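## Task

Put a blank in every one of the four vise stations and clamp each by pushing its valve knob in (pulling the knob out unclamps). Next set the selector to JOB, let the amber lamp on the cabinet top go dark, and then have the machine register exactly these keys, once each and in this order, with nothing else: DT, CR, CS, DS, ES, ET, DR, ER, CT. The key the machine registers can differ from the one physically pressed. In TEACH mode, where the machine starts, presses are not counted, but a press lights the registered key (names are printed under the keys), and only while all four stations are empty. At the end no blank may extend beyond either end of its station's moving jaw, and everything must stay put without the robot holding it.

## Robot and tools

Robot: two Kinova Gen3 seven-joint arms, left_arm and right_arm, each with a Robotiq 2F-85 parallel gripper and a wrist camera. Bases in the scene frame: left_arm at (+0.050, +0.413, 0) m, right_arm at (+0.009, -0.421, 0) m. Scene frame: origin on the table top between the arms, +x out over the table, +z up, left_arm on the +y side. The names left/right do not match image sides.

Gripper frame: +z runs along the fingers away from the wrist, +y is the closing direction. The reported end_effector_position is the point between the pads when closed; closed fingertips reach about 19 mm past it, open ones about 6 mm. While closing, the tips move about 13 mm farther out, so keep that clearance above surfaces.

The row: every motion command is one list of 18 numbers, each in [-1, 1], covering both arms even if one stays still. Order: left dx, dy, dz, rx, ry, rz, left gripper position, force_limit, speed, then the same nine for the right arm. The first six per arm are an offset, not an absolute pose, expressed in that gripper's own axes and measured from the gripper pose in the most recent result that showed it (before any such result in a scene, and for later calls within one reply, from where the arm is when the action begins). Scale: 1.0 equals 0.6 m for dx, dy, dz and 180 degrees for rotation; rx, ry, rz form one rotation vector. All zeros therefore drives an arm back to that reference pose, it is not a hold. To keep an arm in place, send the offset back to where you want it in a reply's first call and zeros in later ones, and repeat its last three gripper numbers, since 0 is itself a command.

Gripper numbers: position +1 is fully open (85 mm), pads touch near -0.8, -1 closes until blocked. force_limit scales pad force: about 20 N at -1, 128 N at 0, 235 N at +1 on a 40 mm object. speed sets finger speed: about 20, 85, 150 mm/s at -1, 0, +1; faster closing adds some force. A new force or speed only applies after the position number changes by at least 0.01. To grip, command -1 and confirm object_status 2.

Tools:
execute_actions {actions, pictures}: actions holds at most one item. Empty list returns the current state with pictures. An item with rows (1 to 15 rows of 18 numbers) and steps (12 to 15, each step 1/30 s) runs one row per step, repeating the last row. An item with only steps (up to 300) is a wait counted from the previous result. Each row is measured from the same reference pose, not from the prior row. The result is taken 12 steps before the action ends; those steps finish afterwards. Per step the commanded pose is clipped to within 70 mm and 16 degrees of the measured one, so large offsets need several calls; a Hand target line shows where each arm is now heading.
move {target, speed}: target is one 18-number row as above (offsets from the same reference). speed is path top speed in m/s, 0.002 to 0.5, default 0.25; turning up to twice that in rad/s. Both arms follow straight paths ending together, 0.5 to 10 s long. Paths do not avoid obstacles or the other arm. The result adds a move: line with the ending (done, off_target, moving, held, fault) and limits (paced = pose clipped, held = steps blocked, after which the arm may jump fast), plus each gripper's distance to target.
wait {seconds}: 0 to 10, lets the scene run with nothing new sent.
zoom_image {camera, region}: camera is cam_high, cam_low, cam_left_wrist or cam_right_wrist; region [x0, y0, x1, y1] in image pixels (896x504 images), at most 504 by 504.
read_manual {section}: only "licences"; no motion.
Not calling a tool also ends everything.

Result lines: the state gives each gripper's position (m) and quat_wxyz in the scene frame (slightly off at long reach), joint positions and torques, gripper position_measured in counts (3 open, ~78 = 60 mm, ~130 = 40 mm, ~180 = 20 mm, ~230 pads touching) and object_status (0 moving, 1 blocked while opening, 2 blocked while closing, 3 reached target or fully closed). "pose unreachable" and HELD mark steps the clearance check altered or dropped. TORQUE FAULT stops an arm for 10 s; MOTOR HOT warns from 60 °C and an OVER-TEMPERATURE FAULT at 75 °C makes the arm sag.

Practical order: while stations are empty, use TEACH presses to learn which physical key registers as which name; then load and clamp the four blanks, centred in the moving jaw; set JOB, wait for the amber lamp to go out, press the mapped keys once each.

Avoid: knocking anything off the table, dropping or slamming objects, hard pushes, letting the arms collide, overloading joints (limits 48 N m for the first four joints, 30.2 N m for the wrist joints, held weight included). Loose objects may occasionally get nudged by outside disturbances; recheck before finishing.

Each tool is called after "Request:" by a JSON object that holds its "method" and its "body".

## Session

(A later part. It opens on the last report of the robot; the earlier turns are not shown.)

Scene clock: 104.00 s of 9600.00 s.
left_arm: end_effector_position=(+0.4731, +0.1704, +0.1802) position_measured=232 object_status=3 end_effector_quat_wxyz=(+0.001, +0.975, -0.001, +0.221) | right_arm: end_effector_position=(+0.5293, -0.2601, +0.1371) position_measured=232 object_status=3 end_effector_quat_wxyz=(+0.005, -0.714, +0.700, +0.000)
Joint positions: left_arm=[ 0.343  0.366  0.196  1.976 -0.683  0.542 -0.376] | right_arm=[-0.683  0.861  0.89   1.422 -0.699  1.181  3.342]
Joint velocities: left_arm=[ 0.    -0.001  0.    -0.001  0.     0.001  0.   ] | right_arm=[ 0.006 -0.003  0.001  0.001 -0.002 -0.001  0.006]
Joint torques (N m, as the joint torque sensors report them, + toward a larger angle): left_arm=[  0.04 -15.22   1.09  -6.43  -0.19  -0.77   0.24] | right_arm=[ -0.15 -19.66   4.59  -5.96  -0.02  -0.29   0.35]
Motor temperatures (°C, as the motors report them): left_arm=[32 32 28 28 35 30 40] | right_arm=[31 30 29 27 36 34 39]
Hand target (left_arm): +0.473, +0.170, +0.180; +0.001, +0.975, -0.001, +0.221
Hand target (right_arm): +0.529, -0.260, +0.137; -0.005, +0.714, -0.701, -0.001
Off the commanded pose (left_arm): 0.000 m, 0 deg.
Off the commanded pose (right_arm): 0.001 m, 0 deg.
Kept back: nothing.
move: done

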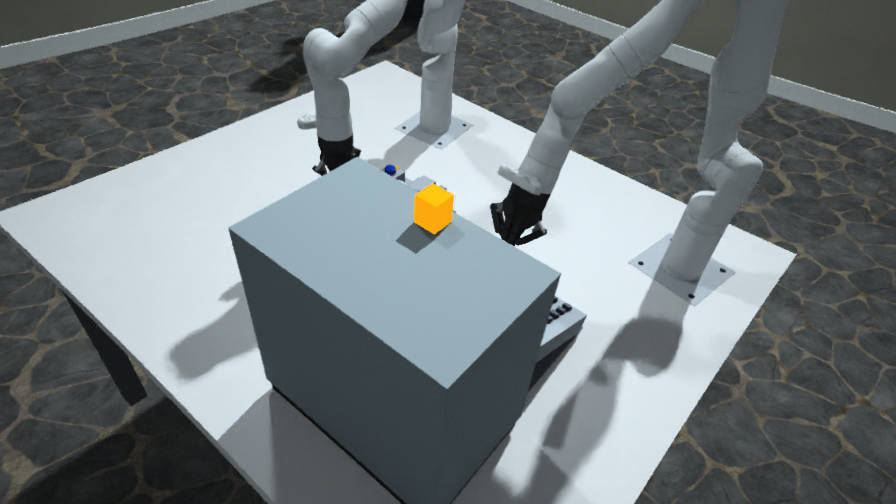

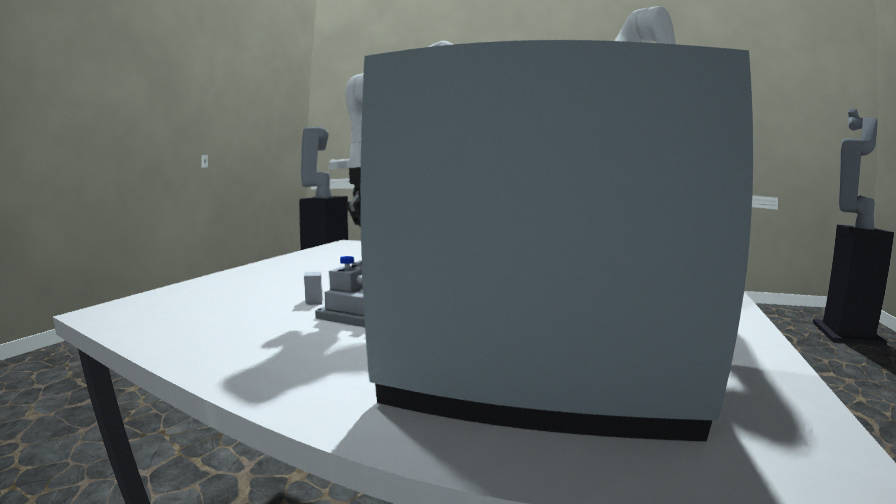

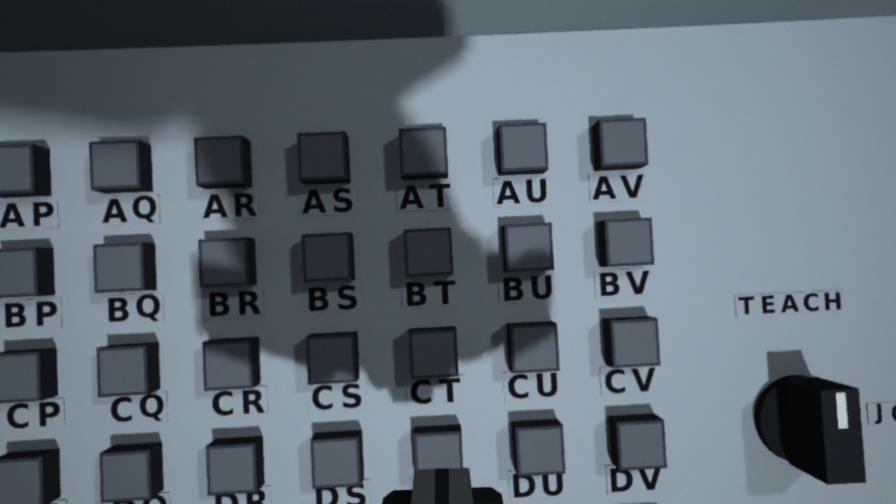

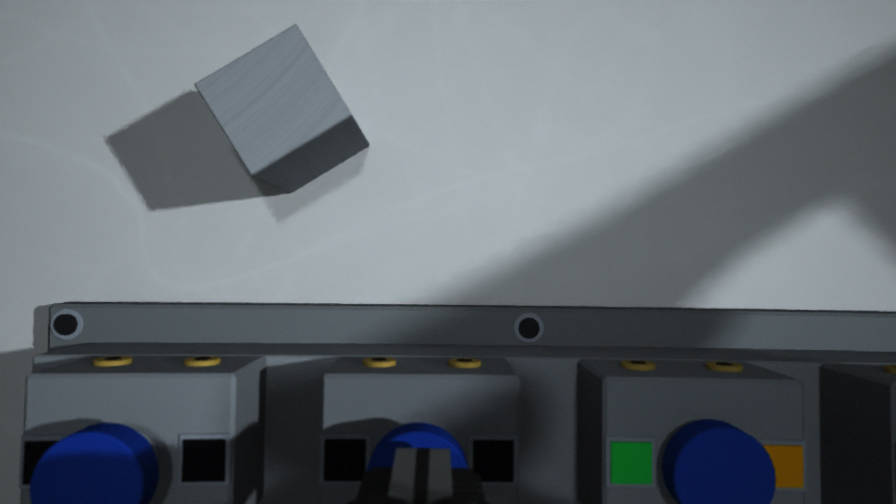

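Request:
{"method": "move", "body": {"target": [0,0,0,0,0,0,0,0,1, 0,0,0.0325,0,0,0,-1,0,1], "speed": 0.03}}

Request:
{"method": "move", "body": {"target": [0,0.04,0,0,0,0,0,0,1, 0,0,-0.035,0,0,0,0.3,0,1], "speed": 0.1}}

Request:
{"method": "move", "body": {"target": [0,0.168,0,0,0,0,0,0,1, 0.183,-0.09,0.03,0,0,-0.172,0.3,0,1], "speed": 0.25}}

Scene clock: 106.10 s of 9600.00 s.
left_arm: end_effector_position=(+0.4731, +0.1704, +0.1802) position_measured=129 object_status=3 end_effector_quat_wxyz=(+0.001, +0.975, -0.001, +0.221) | right_arm: end_effector_position=(+0.5295, -0.2603, +0.1202) position_measured=232 object_status=3 end_effector_quat_wxyz=(+0.006, -0.713, +0.701, +0.001)
Joint positions: left_arm=[ 0.343  0.366  0.196  1.976 -0.683  0.542 -0.376] | right_arm=[-0.679  0.881  0.876  1.444 -0.719  1.143  3.358]
Joint velocities: left_arm=[-0.     0.    -0.    -0.    -0.     0.003 -0.   ] | right_arm=[-0.001  0.002  0.001  0.001 -0.002 -0.002  0.   ]
Joint torques (N m, as the joint torque sensors report them, + toward a larger angle): left_arm=[  0.07 -15.13   1.15  -6.41  -0.18  -0.76   0.15] | right_arm=[ -0.19 -16.14   3.53  -5.44  -0.57  -1.6    0.24]
Motor temperatures (°C, as the motors report them): left_arm=[32 32 28 28 35 30 40] | right_arm=[31 30 29 27 36 34 39]
Hand target (left_arm): +0.473, +0.170, +0.180; +0.001, +0.975, -0.001, +0.221
Hand target (right_arm): +0.529, -0.260, +0.118; -0.005, +0.714, -0.701, -0.000
Off the commanded pose (left_arm): 0.000 m, 0 deg.
Off the commanded pose (right_arm): 0.003 m, 0 deg.
Kept back: nothing.
move: done

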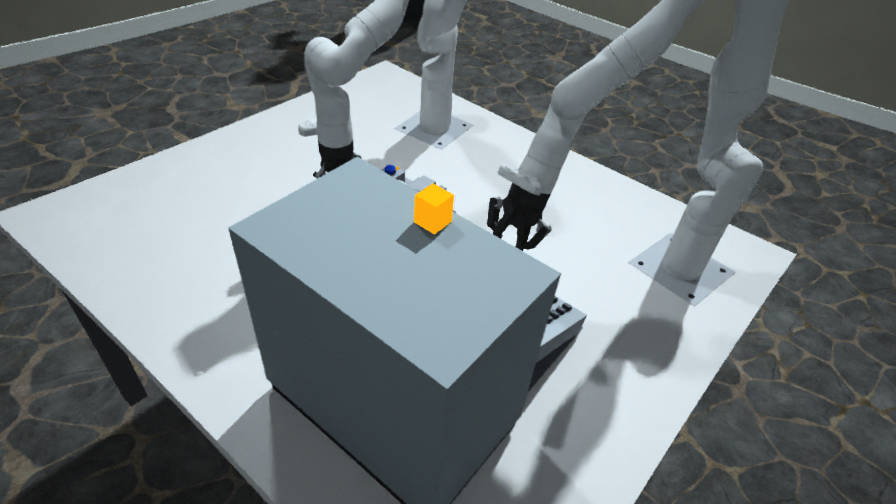

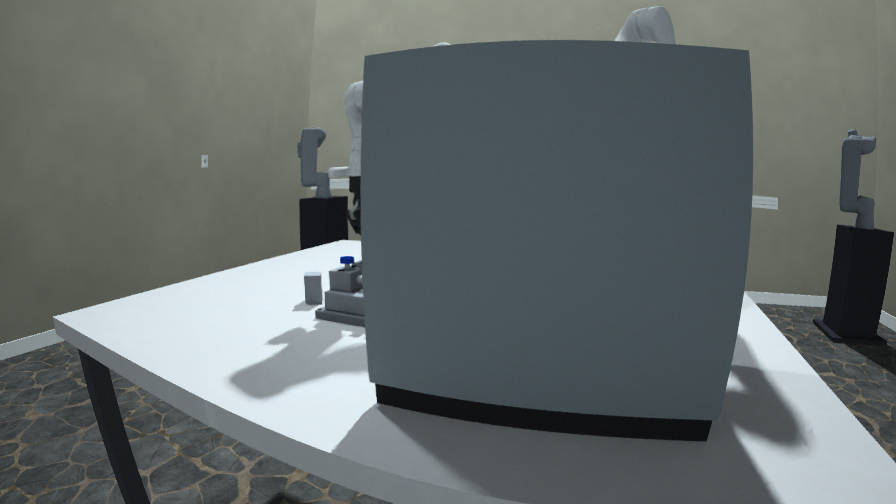

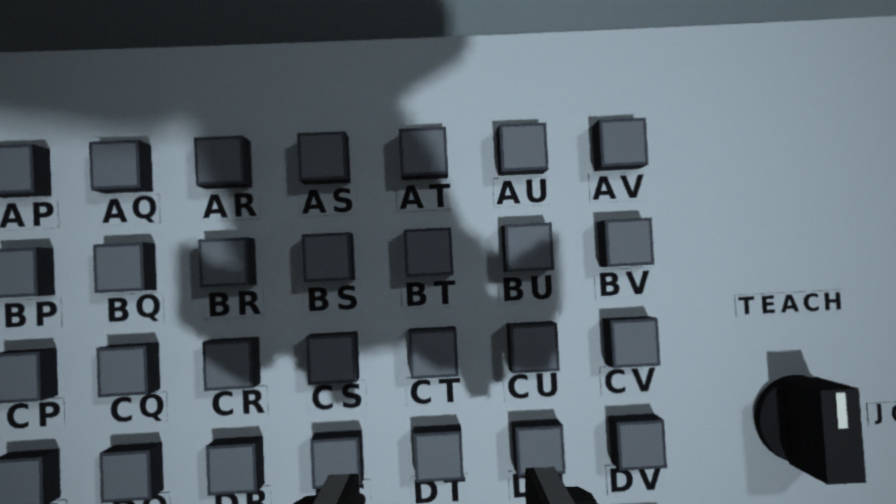

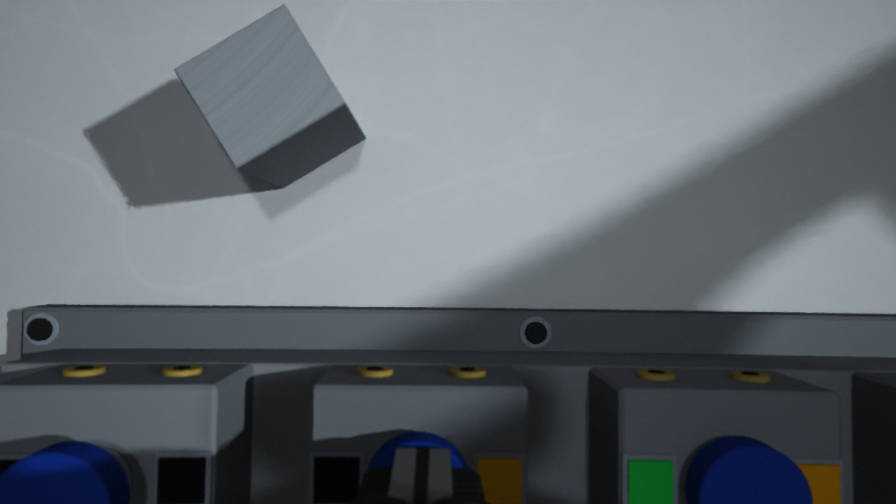

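Scene clock: 106.87 s of 9600.00 s.
left_arm: end_effector_position=(+0.4734, +0.1467, +0.1806) position_measured=129 object_status=3 end_effector_quat_wxyz=(+0.001, +0.975, -0.001, +0.221) | right_arm: end_effector_position=(+0.5293, -0.2605, +0.1410) position_measured=91 object_status=0 end_effector_quat_wxyz=(+0.006, -0.713, +0.701, +0.001)
Joint positions: left_arm=[ 0.393  0.396  0.198  1.927 -0.687  0.581 -0.335] | right_arm=[-0.684  0.855  0.894  1.42  -0.697  1.187  3.341]
Joint velocities: left_arm=[ 0.005  0.004  0.001 -0.003 -0.002  0.001  0.003] | right_arm=[-0.    -0.002  0.001 -0.002  0.001  0.003 -0.001]
Joint torques (N m, as the joint torque sensors report them, + toward a larger angle): left_arm=[ -0.45 -15.92   0.87  -7.02  -0.21  -1.01   0.24] | right_arm=[ -0.1  -19.49   4.78  -6.34   0.11  -0.07  -0.06]
Motor temperatures (°C, as the motors report them): left_arm=[32 32 28 28 35 30 40] | right_arm=[31 30 29 27 36 34 39]
Hand target (left_arm): +0.473, +0.146, +0.180; +0.001, +0.975, -0.001, +0.221
Hand target (right_arm): +0.529, -0.260, +0.141; -0.006, +0.714, -0.701, -0.001
Off the commanded pose (left_arm): 0.001 m, 0 deg.
Off the commanded pose (right_arm): 0.000 m, 0 deg.
Kept back: nothing.
move: done

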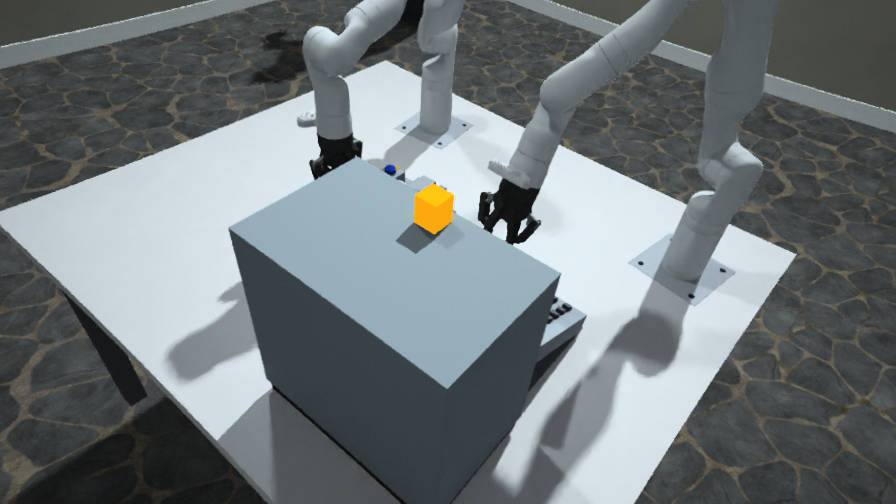

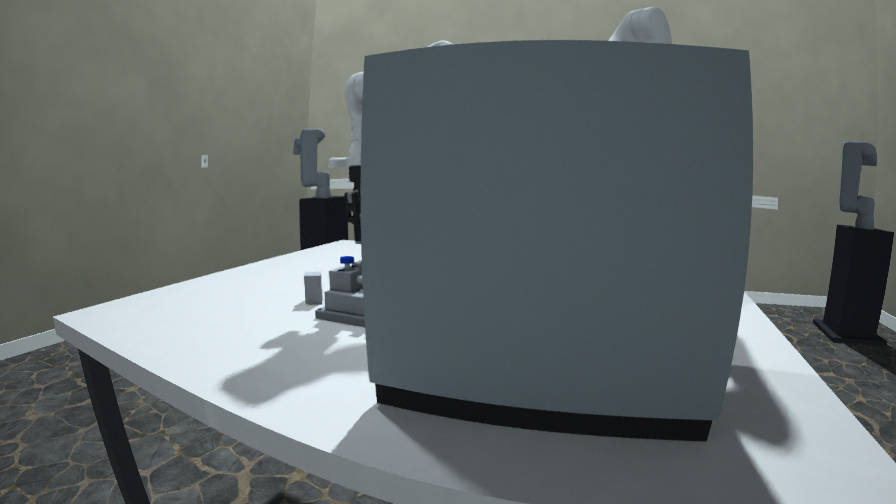

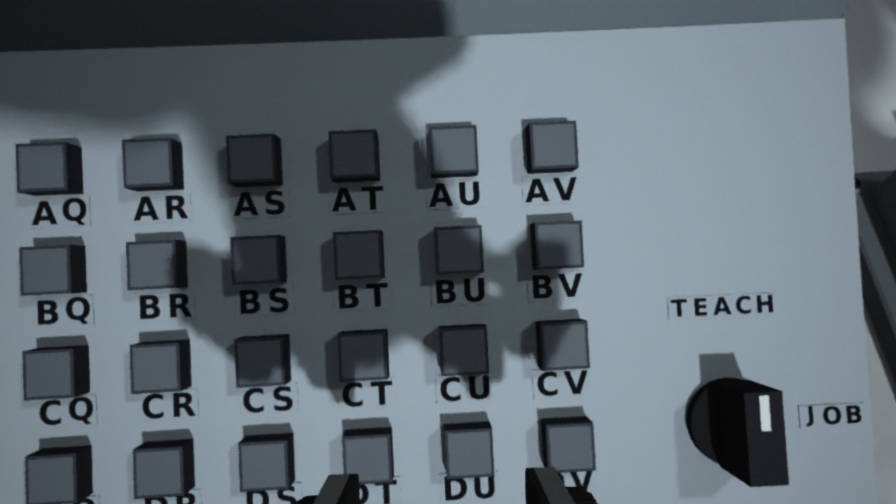

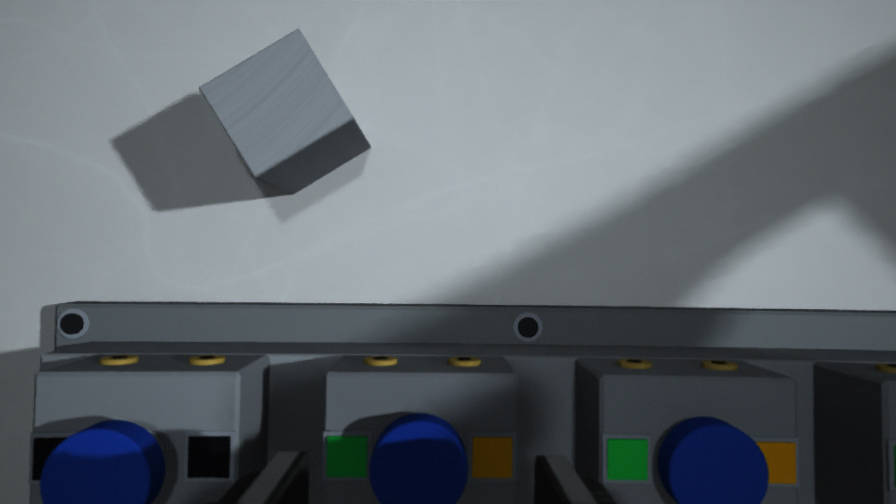

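Scene clock: 108.43 s of 9600.00 s.
left_arm: end_effector_position=(+0.4738, +0.0462, +0.1816) position_measured=129 object_status=3 end_effector_quat_wxyz=(+0.001, +0.975, -0.001, +0.222) | right_arm: end_effector_position=(+0.5859, -0.3688, +0.1229) position_measured=91 object_status=3 end_effector_quat_wxyz=(-0.006, +0.875, -0.485, +0.001)
Joint positions: left_arm=[ 0.565  0.538  0.22   1.678 -0.686  0.754 -0.23 ] | right_arm=[-0.369  0.897  0.737  1.287 -0.616  1.174  3.992]
Joint velocities: left_arm=[ 0.001  0.003  0.002 -0.002  0.    -0.     0.   ] | right_arm=[ 0.007  0.002 -0.001 -0.002  0.     0.002  0.005]
Joint torques (N m, as the joint torque sensors report them, + toward a larger angle): left_arm=[ -0.19 -19.     1.08  -6.76  -0.47  -0.72   0.2 ] | right_arm=[ -0.45 -21.36   4.05  -6.55   0.03  -0.48   0.02]
Motor temperatures (°C, as the motors report them): left_arm=[32 32 28 28 35 30 40] | right_arm=[31 30 29 27 36 34 39]
Hand target (left_arm): +0.474, +0.046, +0.181; +0.001, +0.975, -0.001, +0.222
Hand target (right_arm): +0.586, -0.369, +0.123; -0.006, +0.875, -0.485, +0.001
Off the commanded pose (left_arm): 0.001 m, 0 deg.
Off the commanded pose (right_arm): 0.001 m, 0 deg.
Kept back: nothing.
move: done

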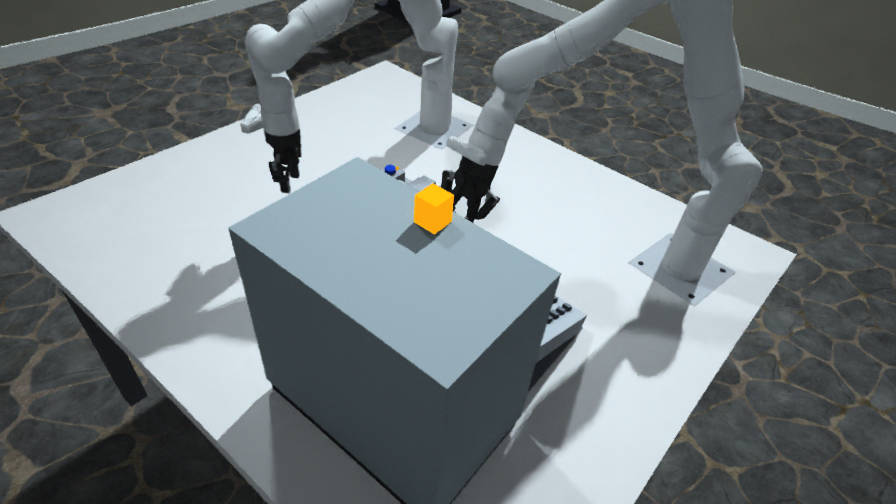

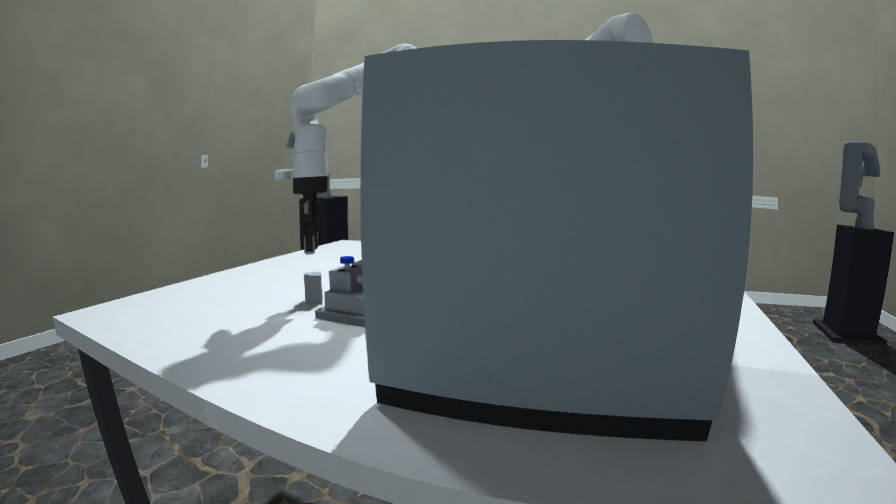

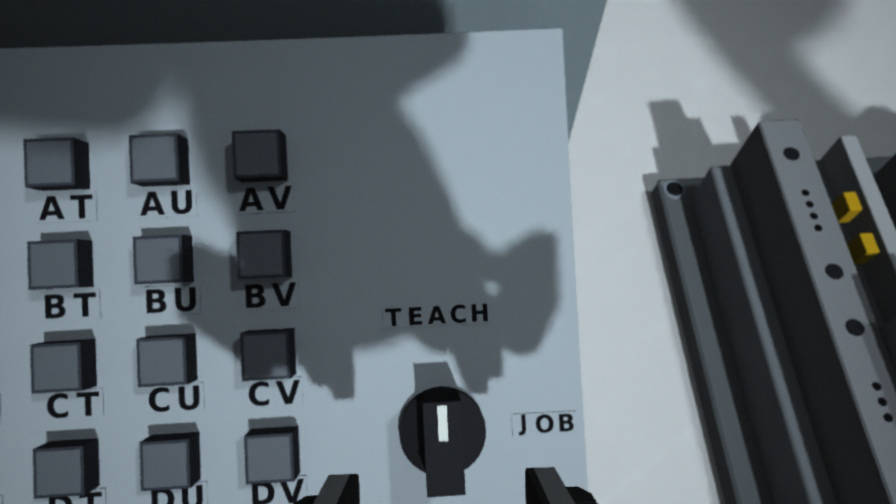

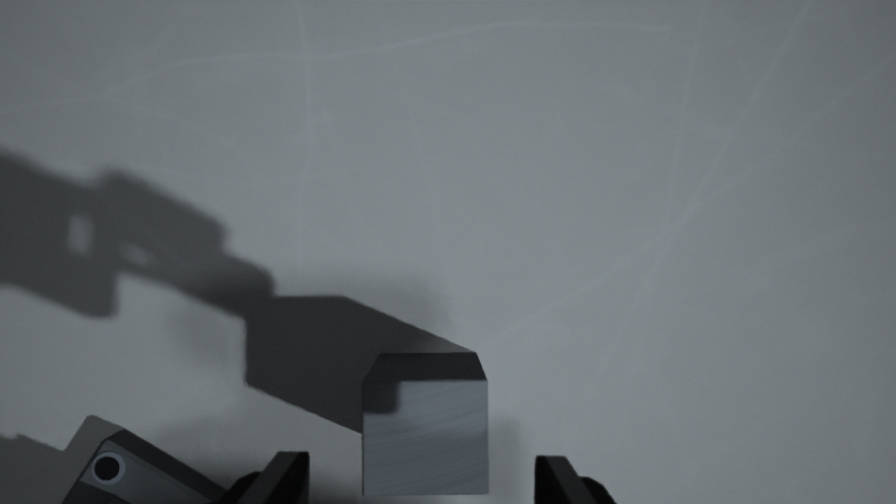

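Request:
{"method": "move", "body": {"target": [0.010,0,0.05,0,0,0,-0.2,0,1, 0.002,0,0.13,-0.0036,0.0013,0,0.3,0,1], "speed": 0.1}}

Request:
{"method": "move", "body": {"target": [0,0,0,0,0,0,-0.2,0,1, 0,0,0,0,0,0,-1,-0.5,-0.5]}}

Request:
{"method": "move", "body": {"target": [0,0,0,0,0,0,-0.2,0,1, 0,0,-0.205,0,0,0.172,-1,-0.5,-0.5], "speed": 0.25}}

Scene clock: 113.67 s of 9600.00 s.
left_arm: end_effector_position=(+0.4921, +0.0460, +0.1573) position_measured=154 object_status=3 end_effector_quat_wxyz=(+0.001, +0.975, -0.001, +0.222) | right_arm: end_effector_position=(+0.5872, -0.3692, +0.0451) position_measured=91 object_status=3 end_effector_quat_wxyz=(-0.000, +0.875, -0.485, +0.001)
Joint positions: left_arm=[ 0.553  0.595  0.199  1.666 -0.713  0.703 -0.222] | right_arm=[-0.354  1.006  0.687  1.337 -0.673  1.033  4.03 ]
Joint velocities: left_arm=[ 0.001  0.001 -0.001 -0.    -0.     0.002 -0.   ] | right_arm=[-0.001  0.005 -0.001 -0.001  0.    -0.002  0.001]
Joint torques (N m, as the joint torque sensors report them, + toward a larger angle): left_arm=[  0.09 -20.19   1.46  -6.73  -0.3   -0.65   0.2 ] | right_arm=[ -0.4  -21.97   4.47  -5.79   0.06  -0.31   0.05]
Motor temperatures (°C, as the motors report them): left_arm=[32 32 28 28 35 30 40] | right_arm=[31 31 29 27 36 34 39]
Hand target (left_arm): +0.492, +0.046, +0.157; +0.001, +0.975, -0.001, +0.222
Hand target (right_arm): +0.587, -0.369, +0.045; -0.000, +0.875, -0.485, +0.001
Off the commanded pose (left_arm): 0.000 m, 0 deg.
Off the commanded pose (right_arm): 0.000 m, 0 deg.
Kept back: nothing.
After step 90, 1.07 s passed at rest.
move: done

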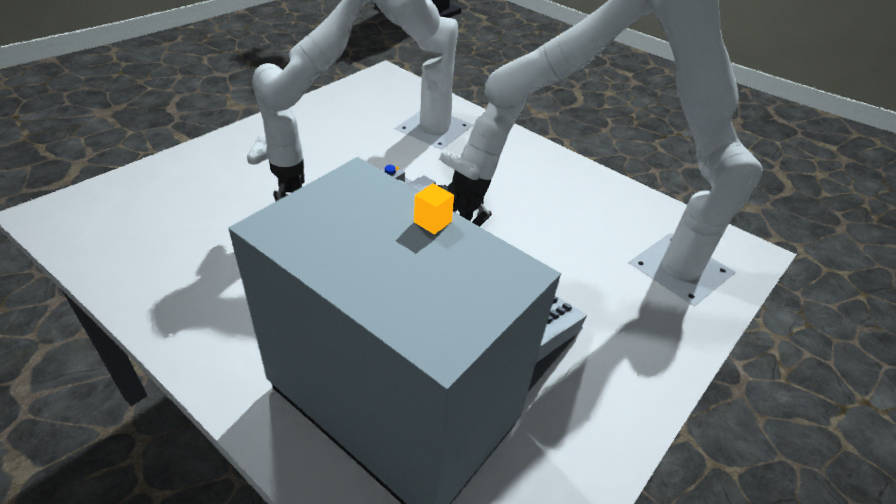

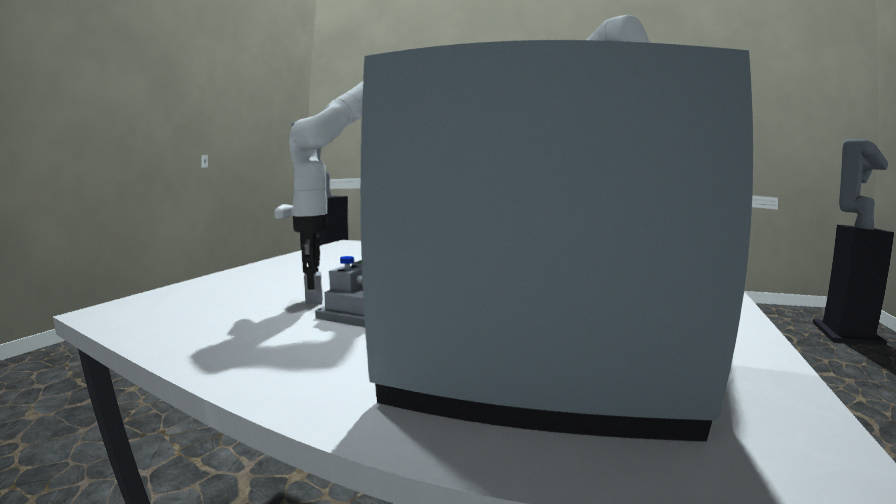

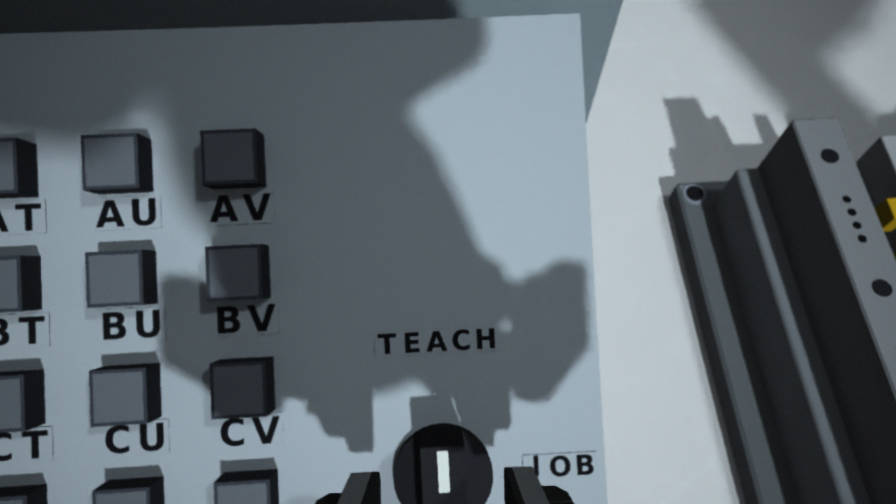

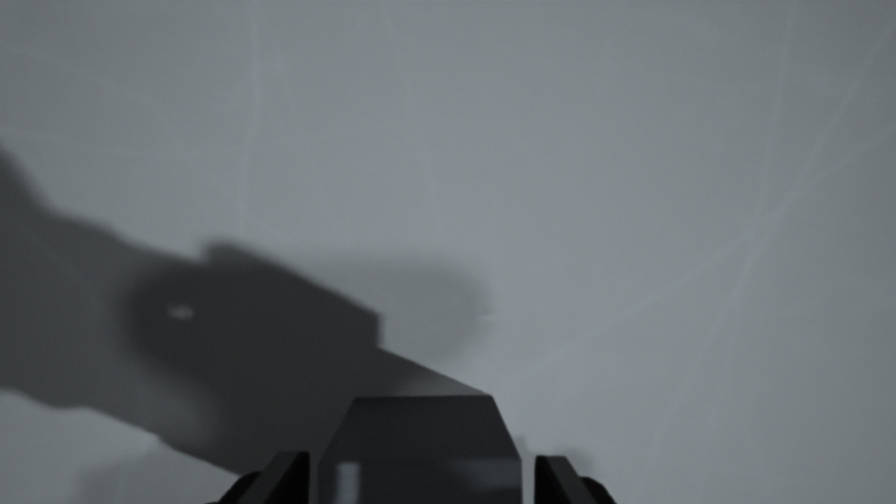

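Scene clock: 114.23 s of 9600.00 s.
left_arm: end_effector_position=(+0.4921, +0.0460, +0.1573) position_measured=154 object_status=3 end_effector_quat_wxyz=(+0.001, +0.975, -0.001, +0.222) | right_arm: end_effector_position=(+0.5872, -0.3692, +0.0453) position_measured=131 object_status=2 end_effector_quat_wxyz=(-0.000, +0.875, -0.485, +0.001)
Joint positions: left_arm=[ 0.553  0.595  0.199  1.666 -0.713  0.703 -0.222] | right_arm=[-0.354  1.005  0.687  1.337 -0.673  1.034  4.03 ]
Joint velocities: left_arm=[ 0.001  0.001  0.001  0.     0.     0.001 -0.   ] | right_arm=[-0.001  0.    -0.     0.     0.    -0.     0.   ]
Joint torques (N m, as the joint torque sensors report them, + toward a larger angle): left_arm=[  0.08 -19.71   1.42  -6.61  -0.39  -0.56   0.21] | right_arm=[ -0.26 -21.89   4.33  -5.59   0.03  -0.33   0.01]
Motor temperatures (°C, as the motors report them): left_arm=[32 32 28 28 35 30 40] | right_arm=[31 31 29 27 36 34 39]
Hand target (left_arm): +0.492, +0.046, +0.157; +0.001, +0.975, -0.001, +0.222
Hand target (right_arm): +0.587, -0.369, +0.045; -0.000, +0.875, -0.485, +0.001
Off the commanded pose (left_arm): 0.000 m, 0 deg.
Off the commanded pose (right_arm): 0.000 m, 0 deg.
Kept back: nothing.
move: done

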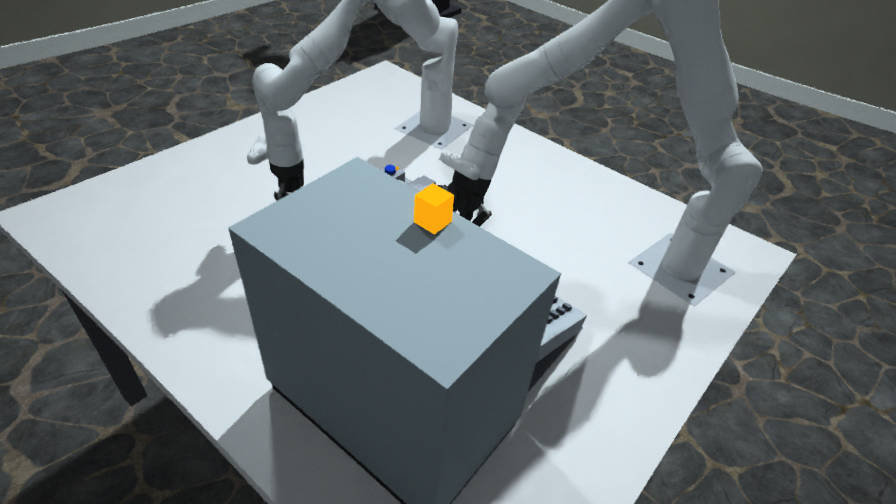

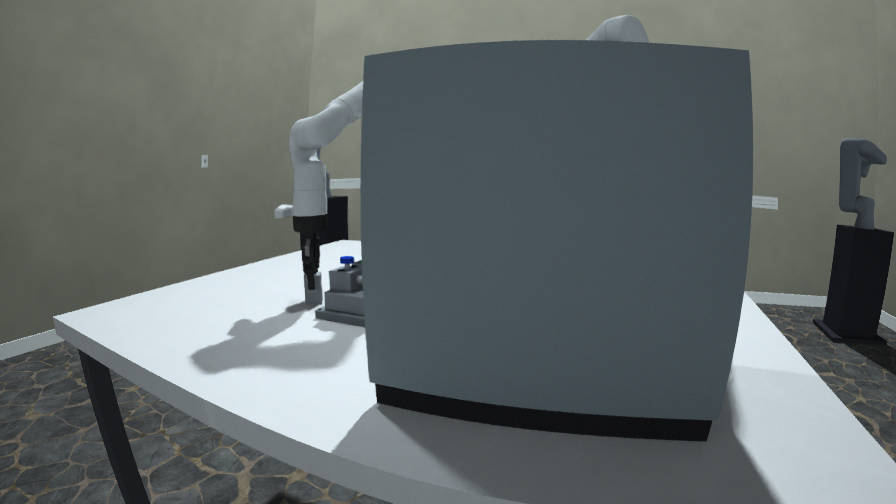

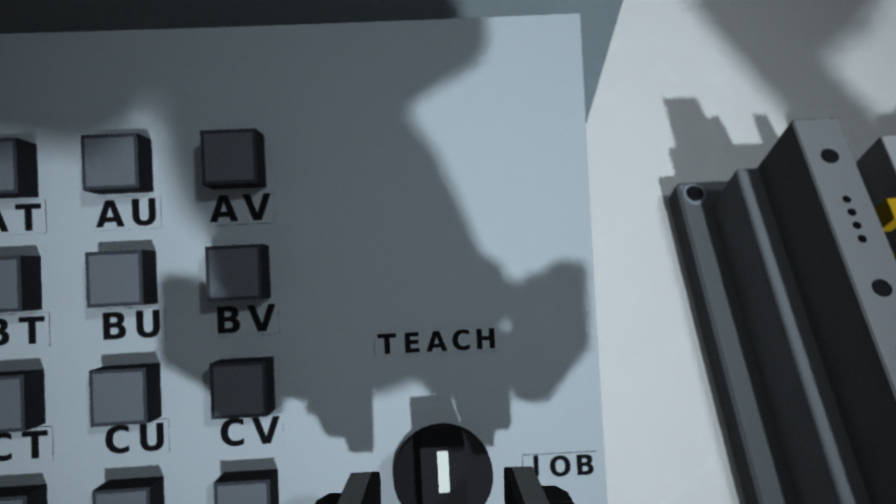

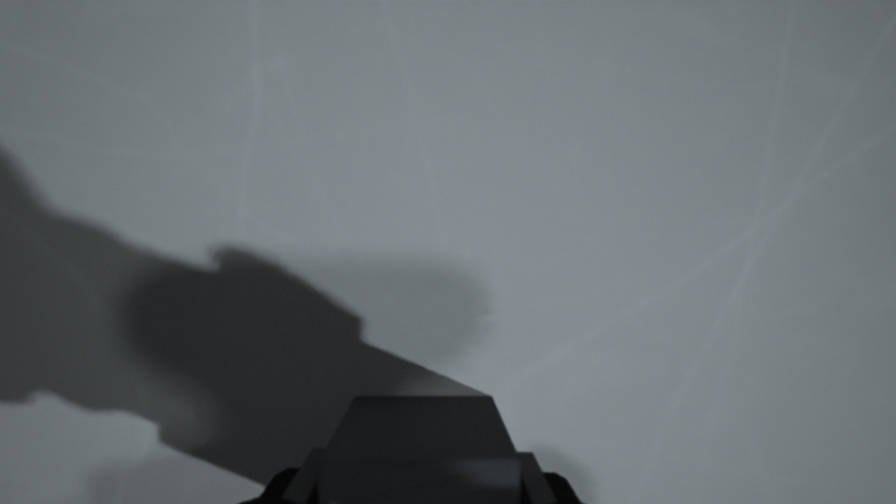

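Scene clock: 115.77 s of 9600.00 s.
left_arm: end_effector_position=(+0.4921, +0.0460, +0.1573) position_measured=154 object_status=3 end_effector_quat_wxyz=(+0.001, +0.975, -0.001, +0.222) | right_arm: end_effector_position=(+0.5871, -0.3688, +0.1683) position_measured=131 object_status=2 end_effector_quat_wxyz=(+0.001, -0.714, +0.700, -0.001)
Joint positions: left_arm=[ 0.553  0.595  0.199  1.666 -0.713  0.703 -0.222] | right_arm=[-0.413  0.894  0.882  1.21  -0.67   1.324  3.471]
Joint velocities: left_arm=[ 0.001 -0.     0.001  0.    -0.001  0.001 -0.   ] | right_arm=[ 0.     0.001  0.001 -0.005  0.     0.006 -0.006]
Joint torques (N m, as the joint torque sensors report them, + toward a larger angle): left_arm=[  0.07 -19.66   1.41  -6.69  -0.37  -0.57   0.23] | right_arm=[ -0.37 -22.3    5.07  -7.23   0.2   -0.09  -0.12]
Motor temperatures (°C, as the motors report them): left_arm=[32 33 28 28 35 30 40] | right_arm=[31 31 29 27 36 34 39]
Hand target (left_arm): +0.492, +0.046, +0.157; +0.001, +0.975, -0.001, +0.222
Hand target (right_arm): +0.587, -0.369, +0.168; -0.001, +0.714, -0.700, +0.000
Off the commanded pose (left_arm): 0.000 m, 0 deg.
Off the commanded pose (right_arm): 0.000 m, 0 deg.
Kept back: nothing.
move: done

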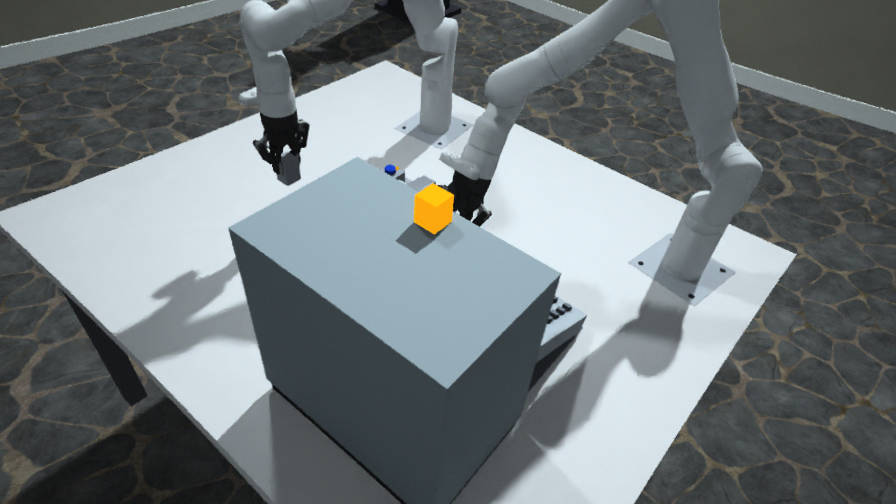

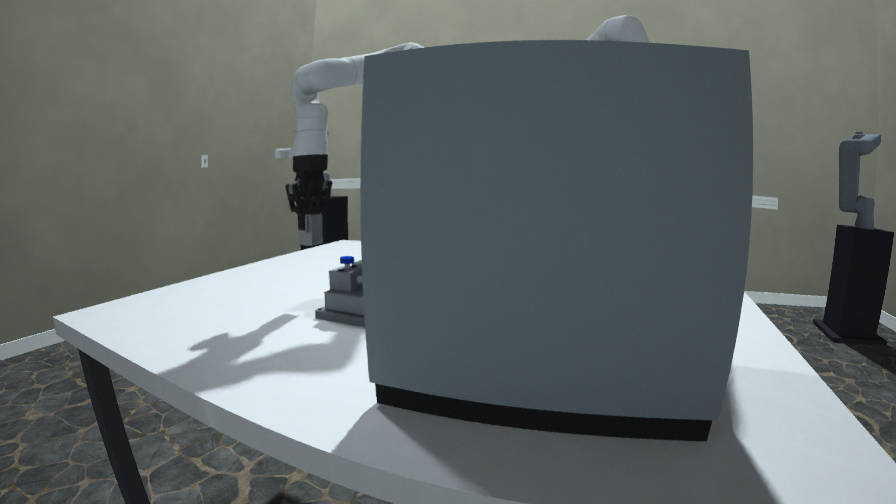

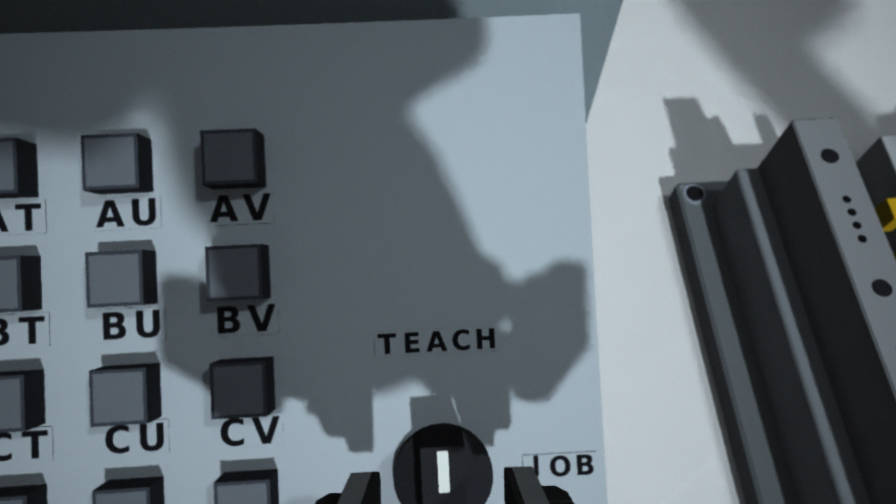

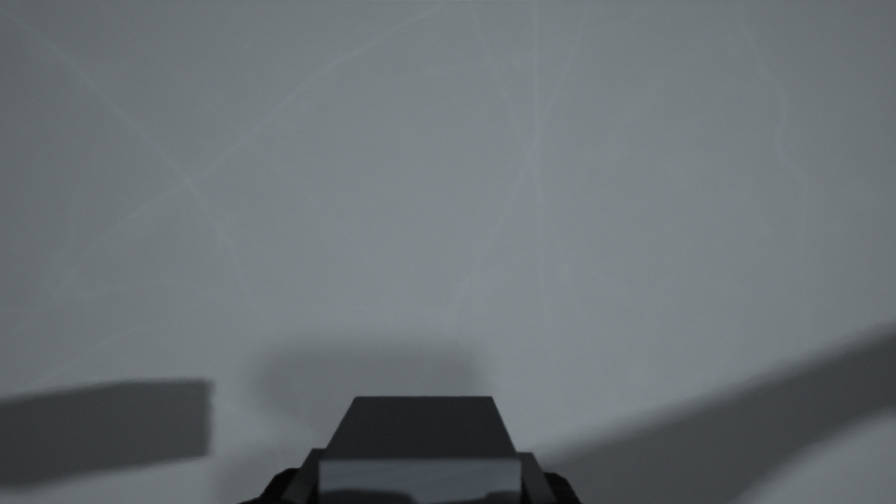

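Request:
{"method": "move", "body": {"target": [0,0,0.04,0,0,0,-0.2,0,1, -0.358,-0.050,0.017,0,0,0,-1,-0.5,-0.5], "speed": 0.2}}

Scene clock: 117.77 s of 9600.00 s.
left_arm: end_effector_position=(+0.5025, +0.0458, +0.1357) position_measured=154 object_status=3 end_effector_quat_wxyz=(+0.001, +0.975, -0.001, +0.222) | right_arm: end_effector_position=(+0.6117, -0.1530, +0.1579) position_measured=131 object_status=2 end_effector_quat_wxyz=(+0.001, -0.714, +0.700, +0.000)
Joint positions: left_arm=[ 0.554  0.639  0.177  1.664 -0.738  0.658 -0.203] | right_arm=[-0.587  1.081  0.853  0.775 -0.731  1.5    3.015]
Joint velocities: left_arm=[-0.001  0.     0.    -0.001 -0.001 -0.001  0.001] | right_arm=[ 0.009  0.011 -0.001 -0.017  0.001  0.01  -0.008]
Joint torques (N m, as the joint torque sensors report them, + toward a larger angle): left_arm=[  0.   -20.19   1.26  -6.55  -0.31  -0.56   0.2 ] | right_arm=[ -0.34 -26.36   4.07  -7.15   0.25  -0.41  -0.02]
Motor temperatures (°C, as the motors report them): left_arm=[32 33 28 28 35 30 40] | right_arm=[31 31 29 27 36 34 39]
Hand target (left_arm): +0.503, +0.046, +0.136; +0.001, +0.975, -0.001, +0.222
Hand target (right_arm): +0.612, -0.153, +0.157; -0.000, +0.714, -0.700, -0.000
Off the commanded pose (left_arm): 0.000 m, 0 deg.
Off the commanded pose (right_arm): 0.001 m, 0 deg.
Kept back: nothing.
move: done

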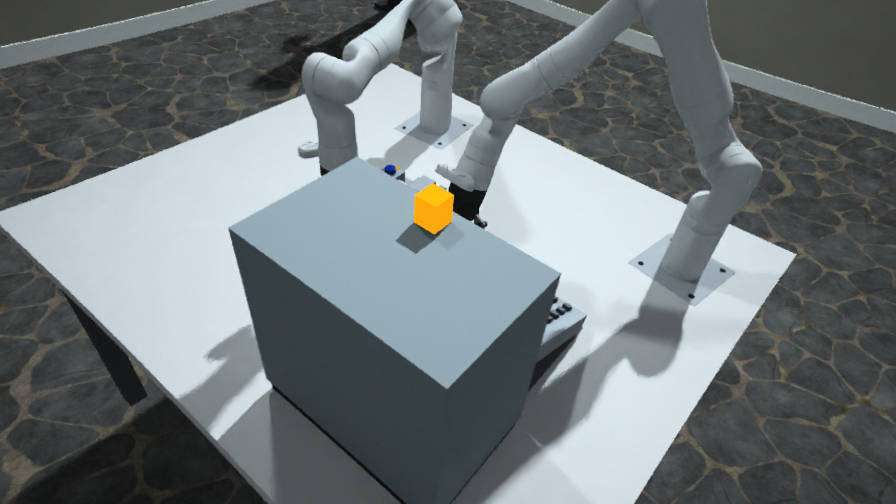

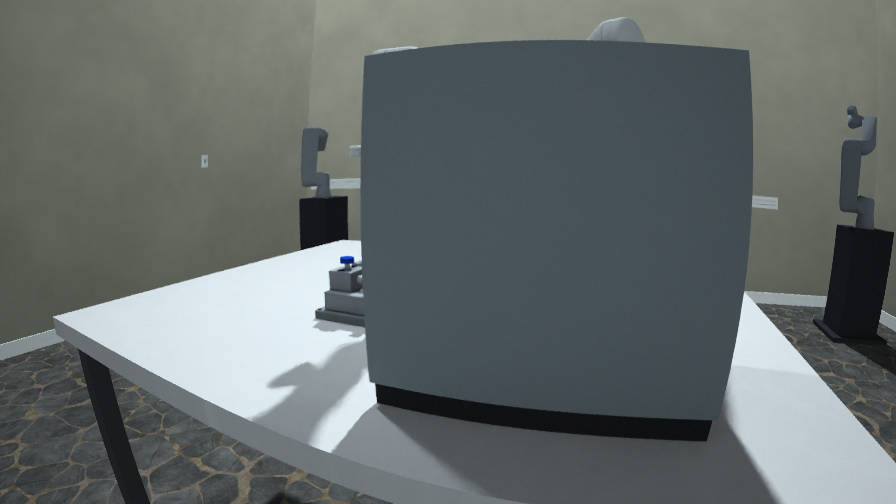

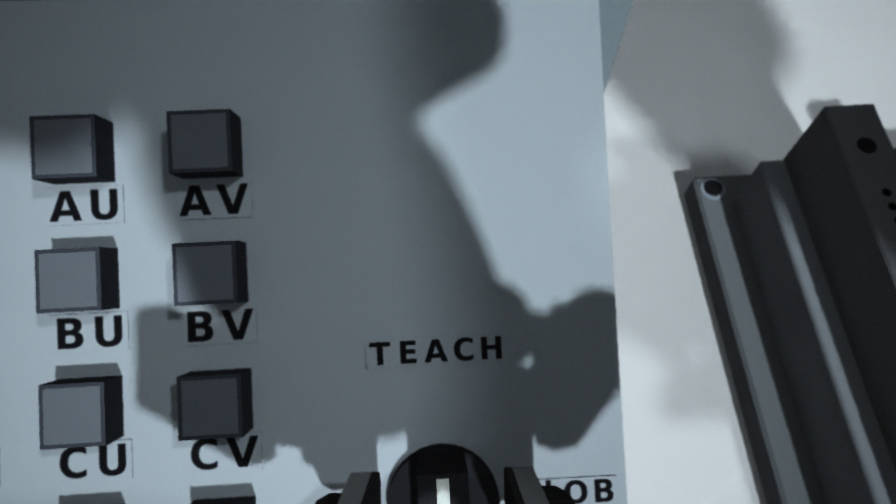

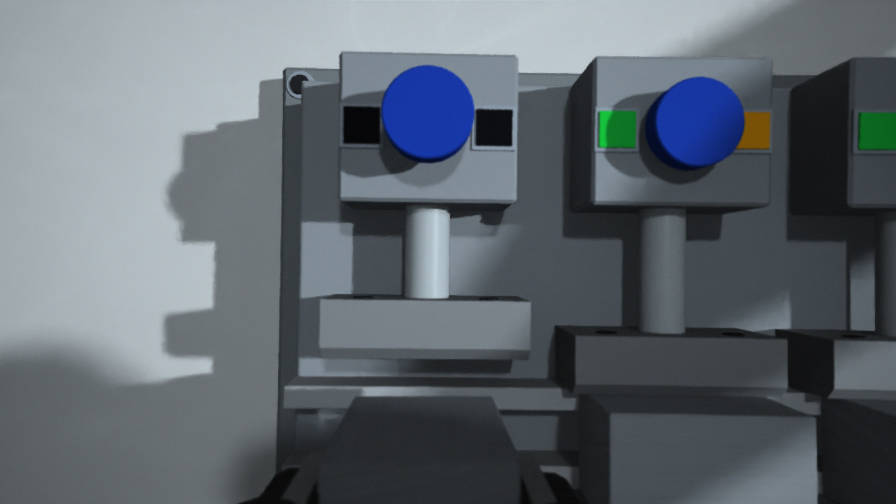

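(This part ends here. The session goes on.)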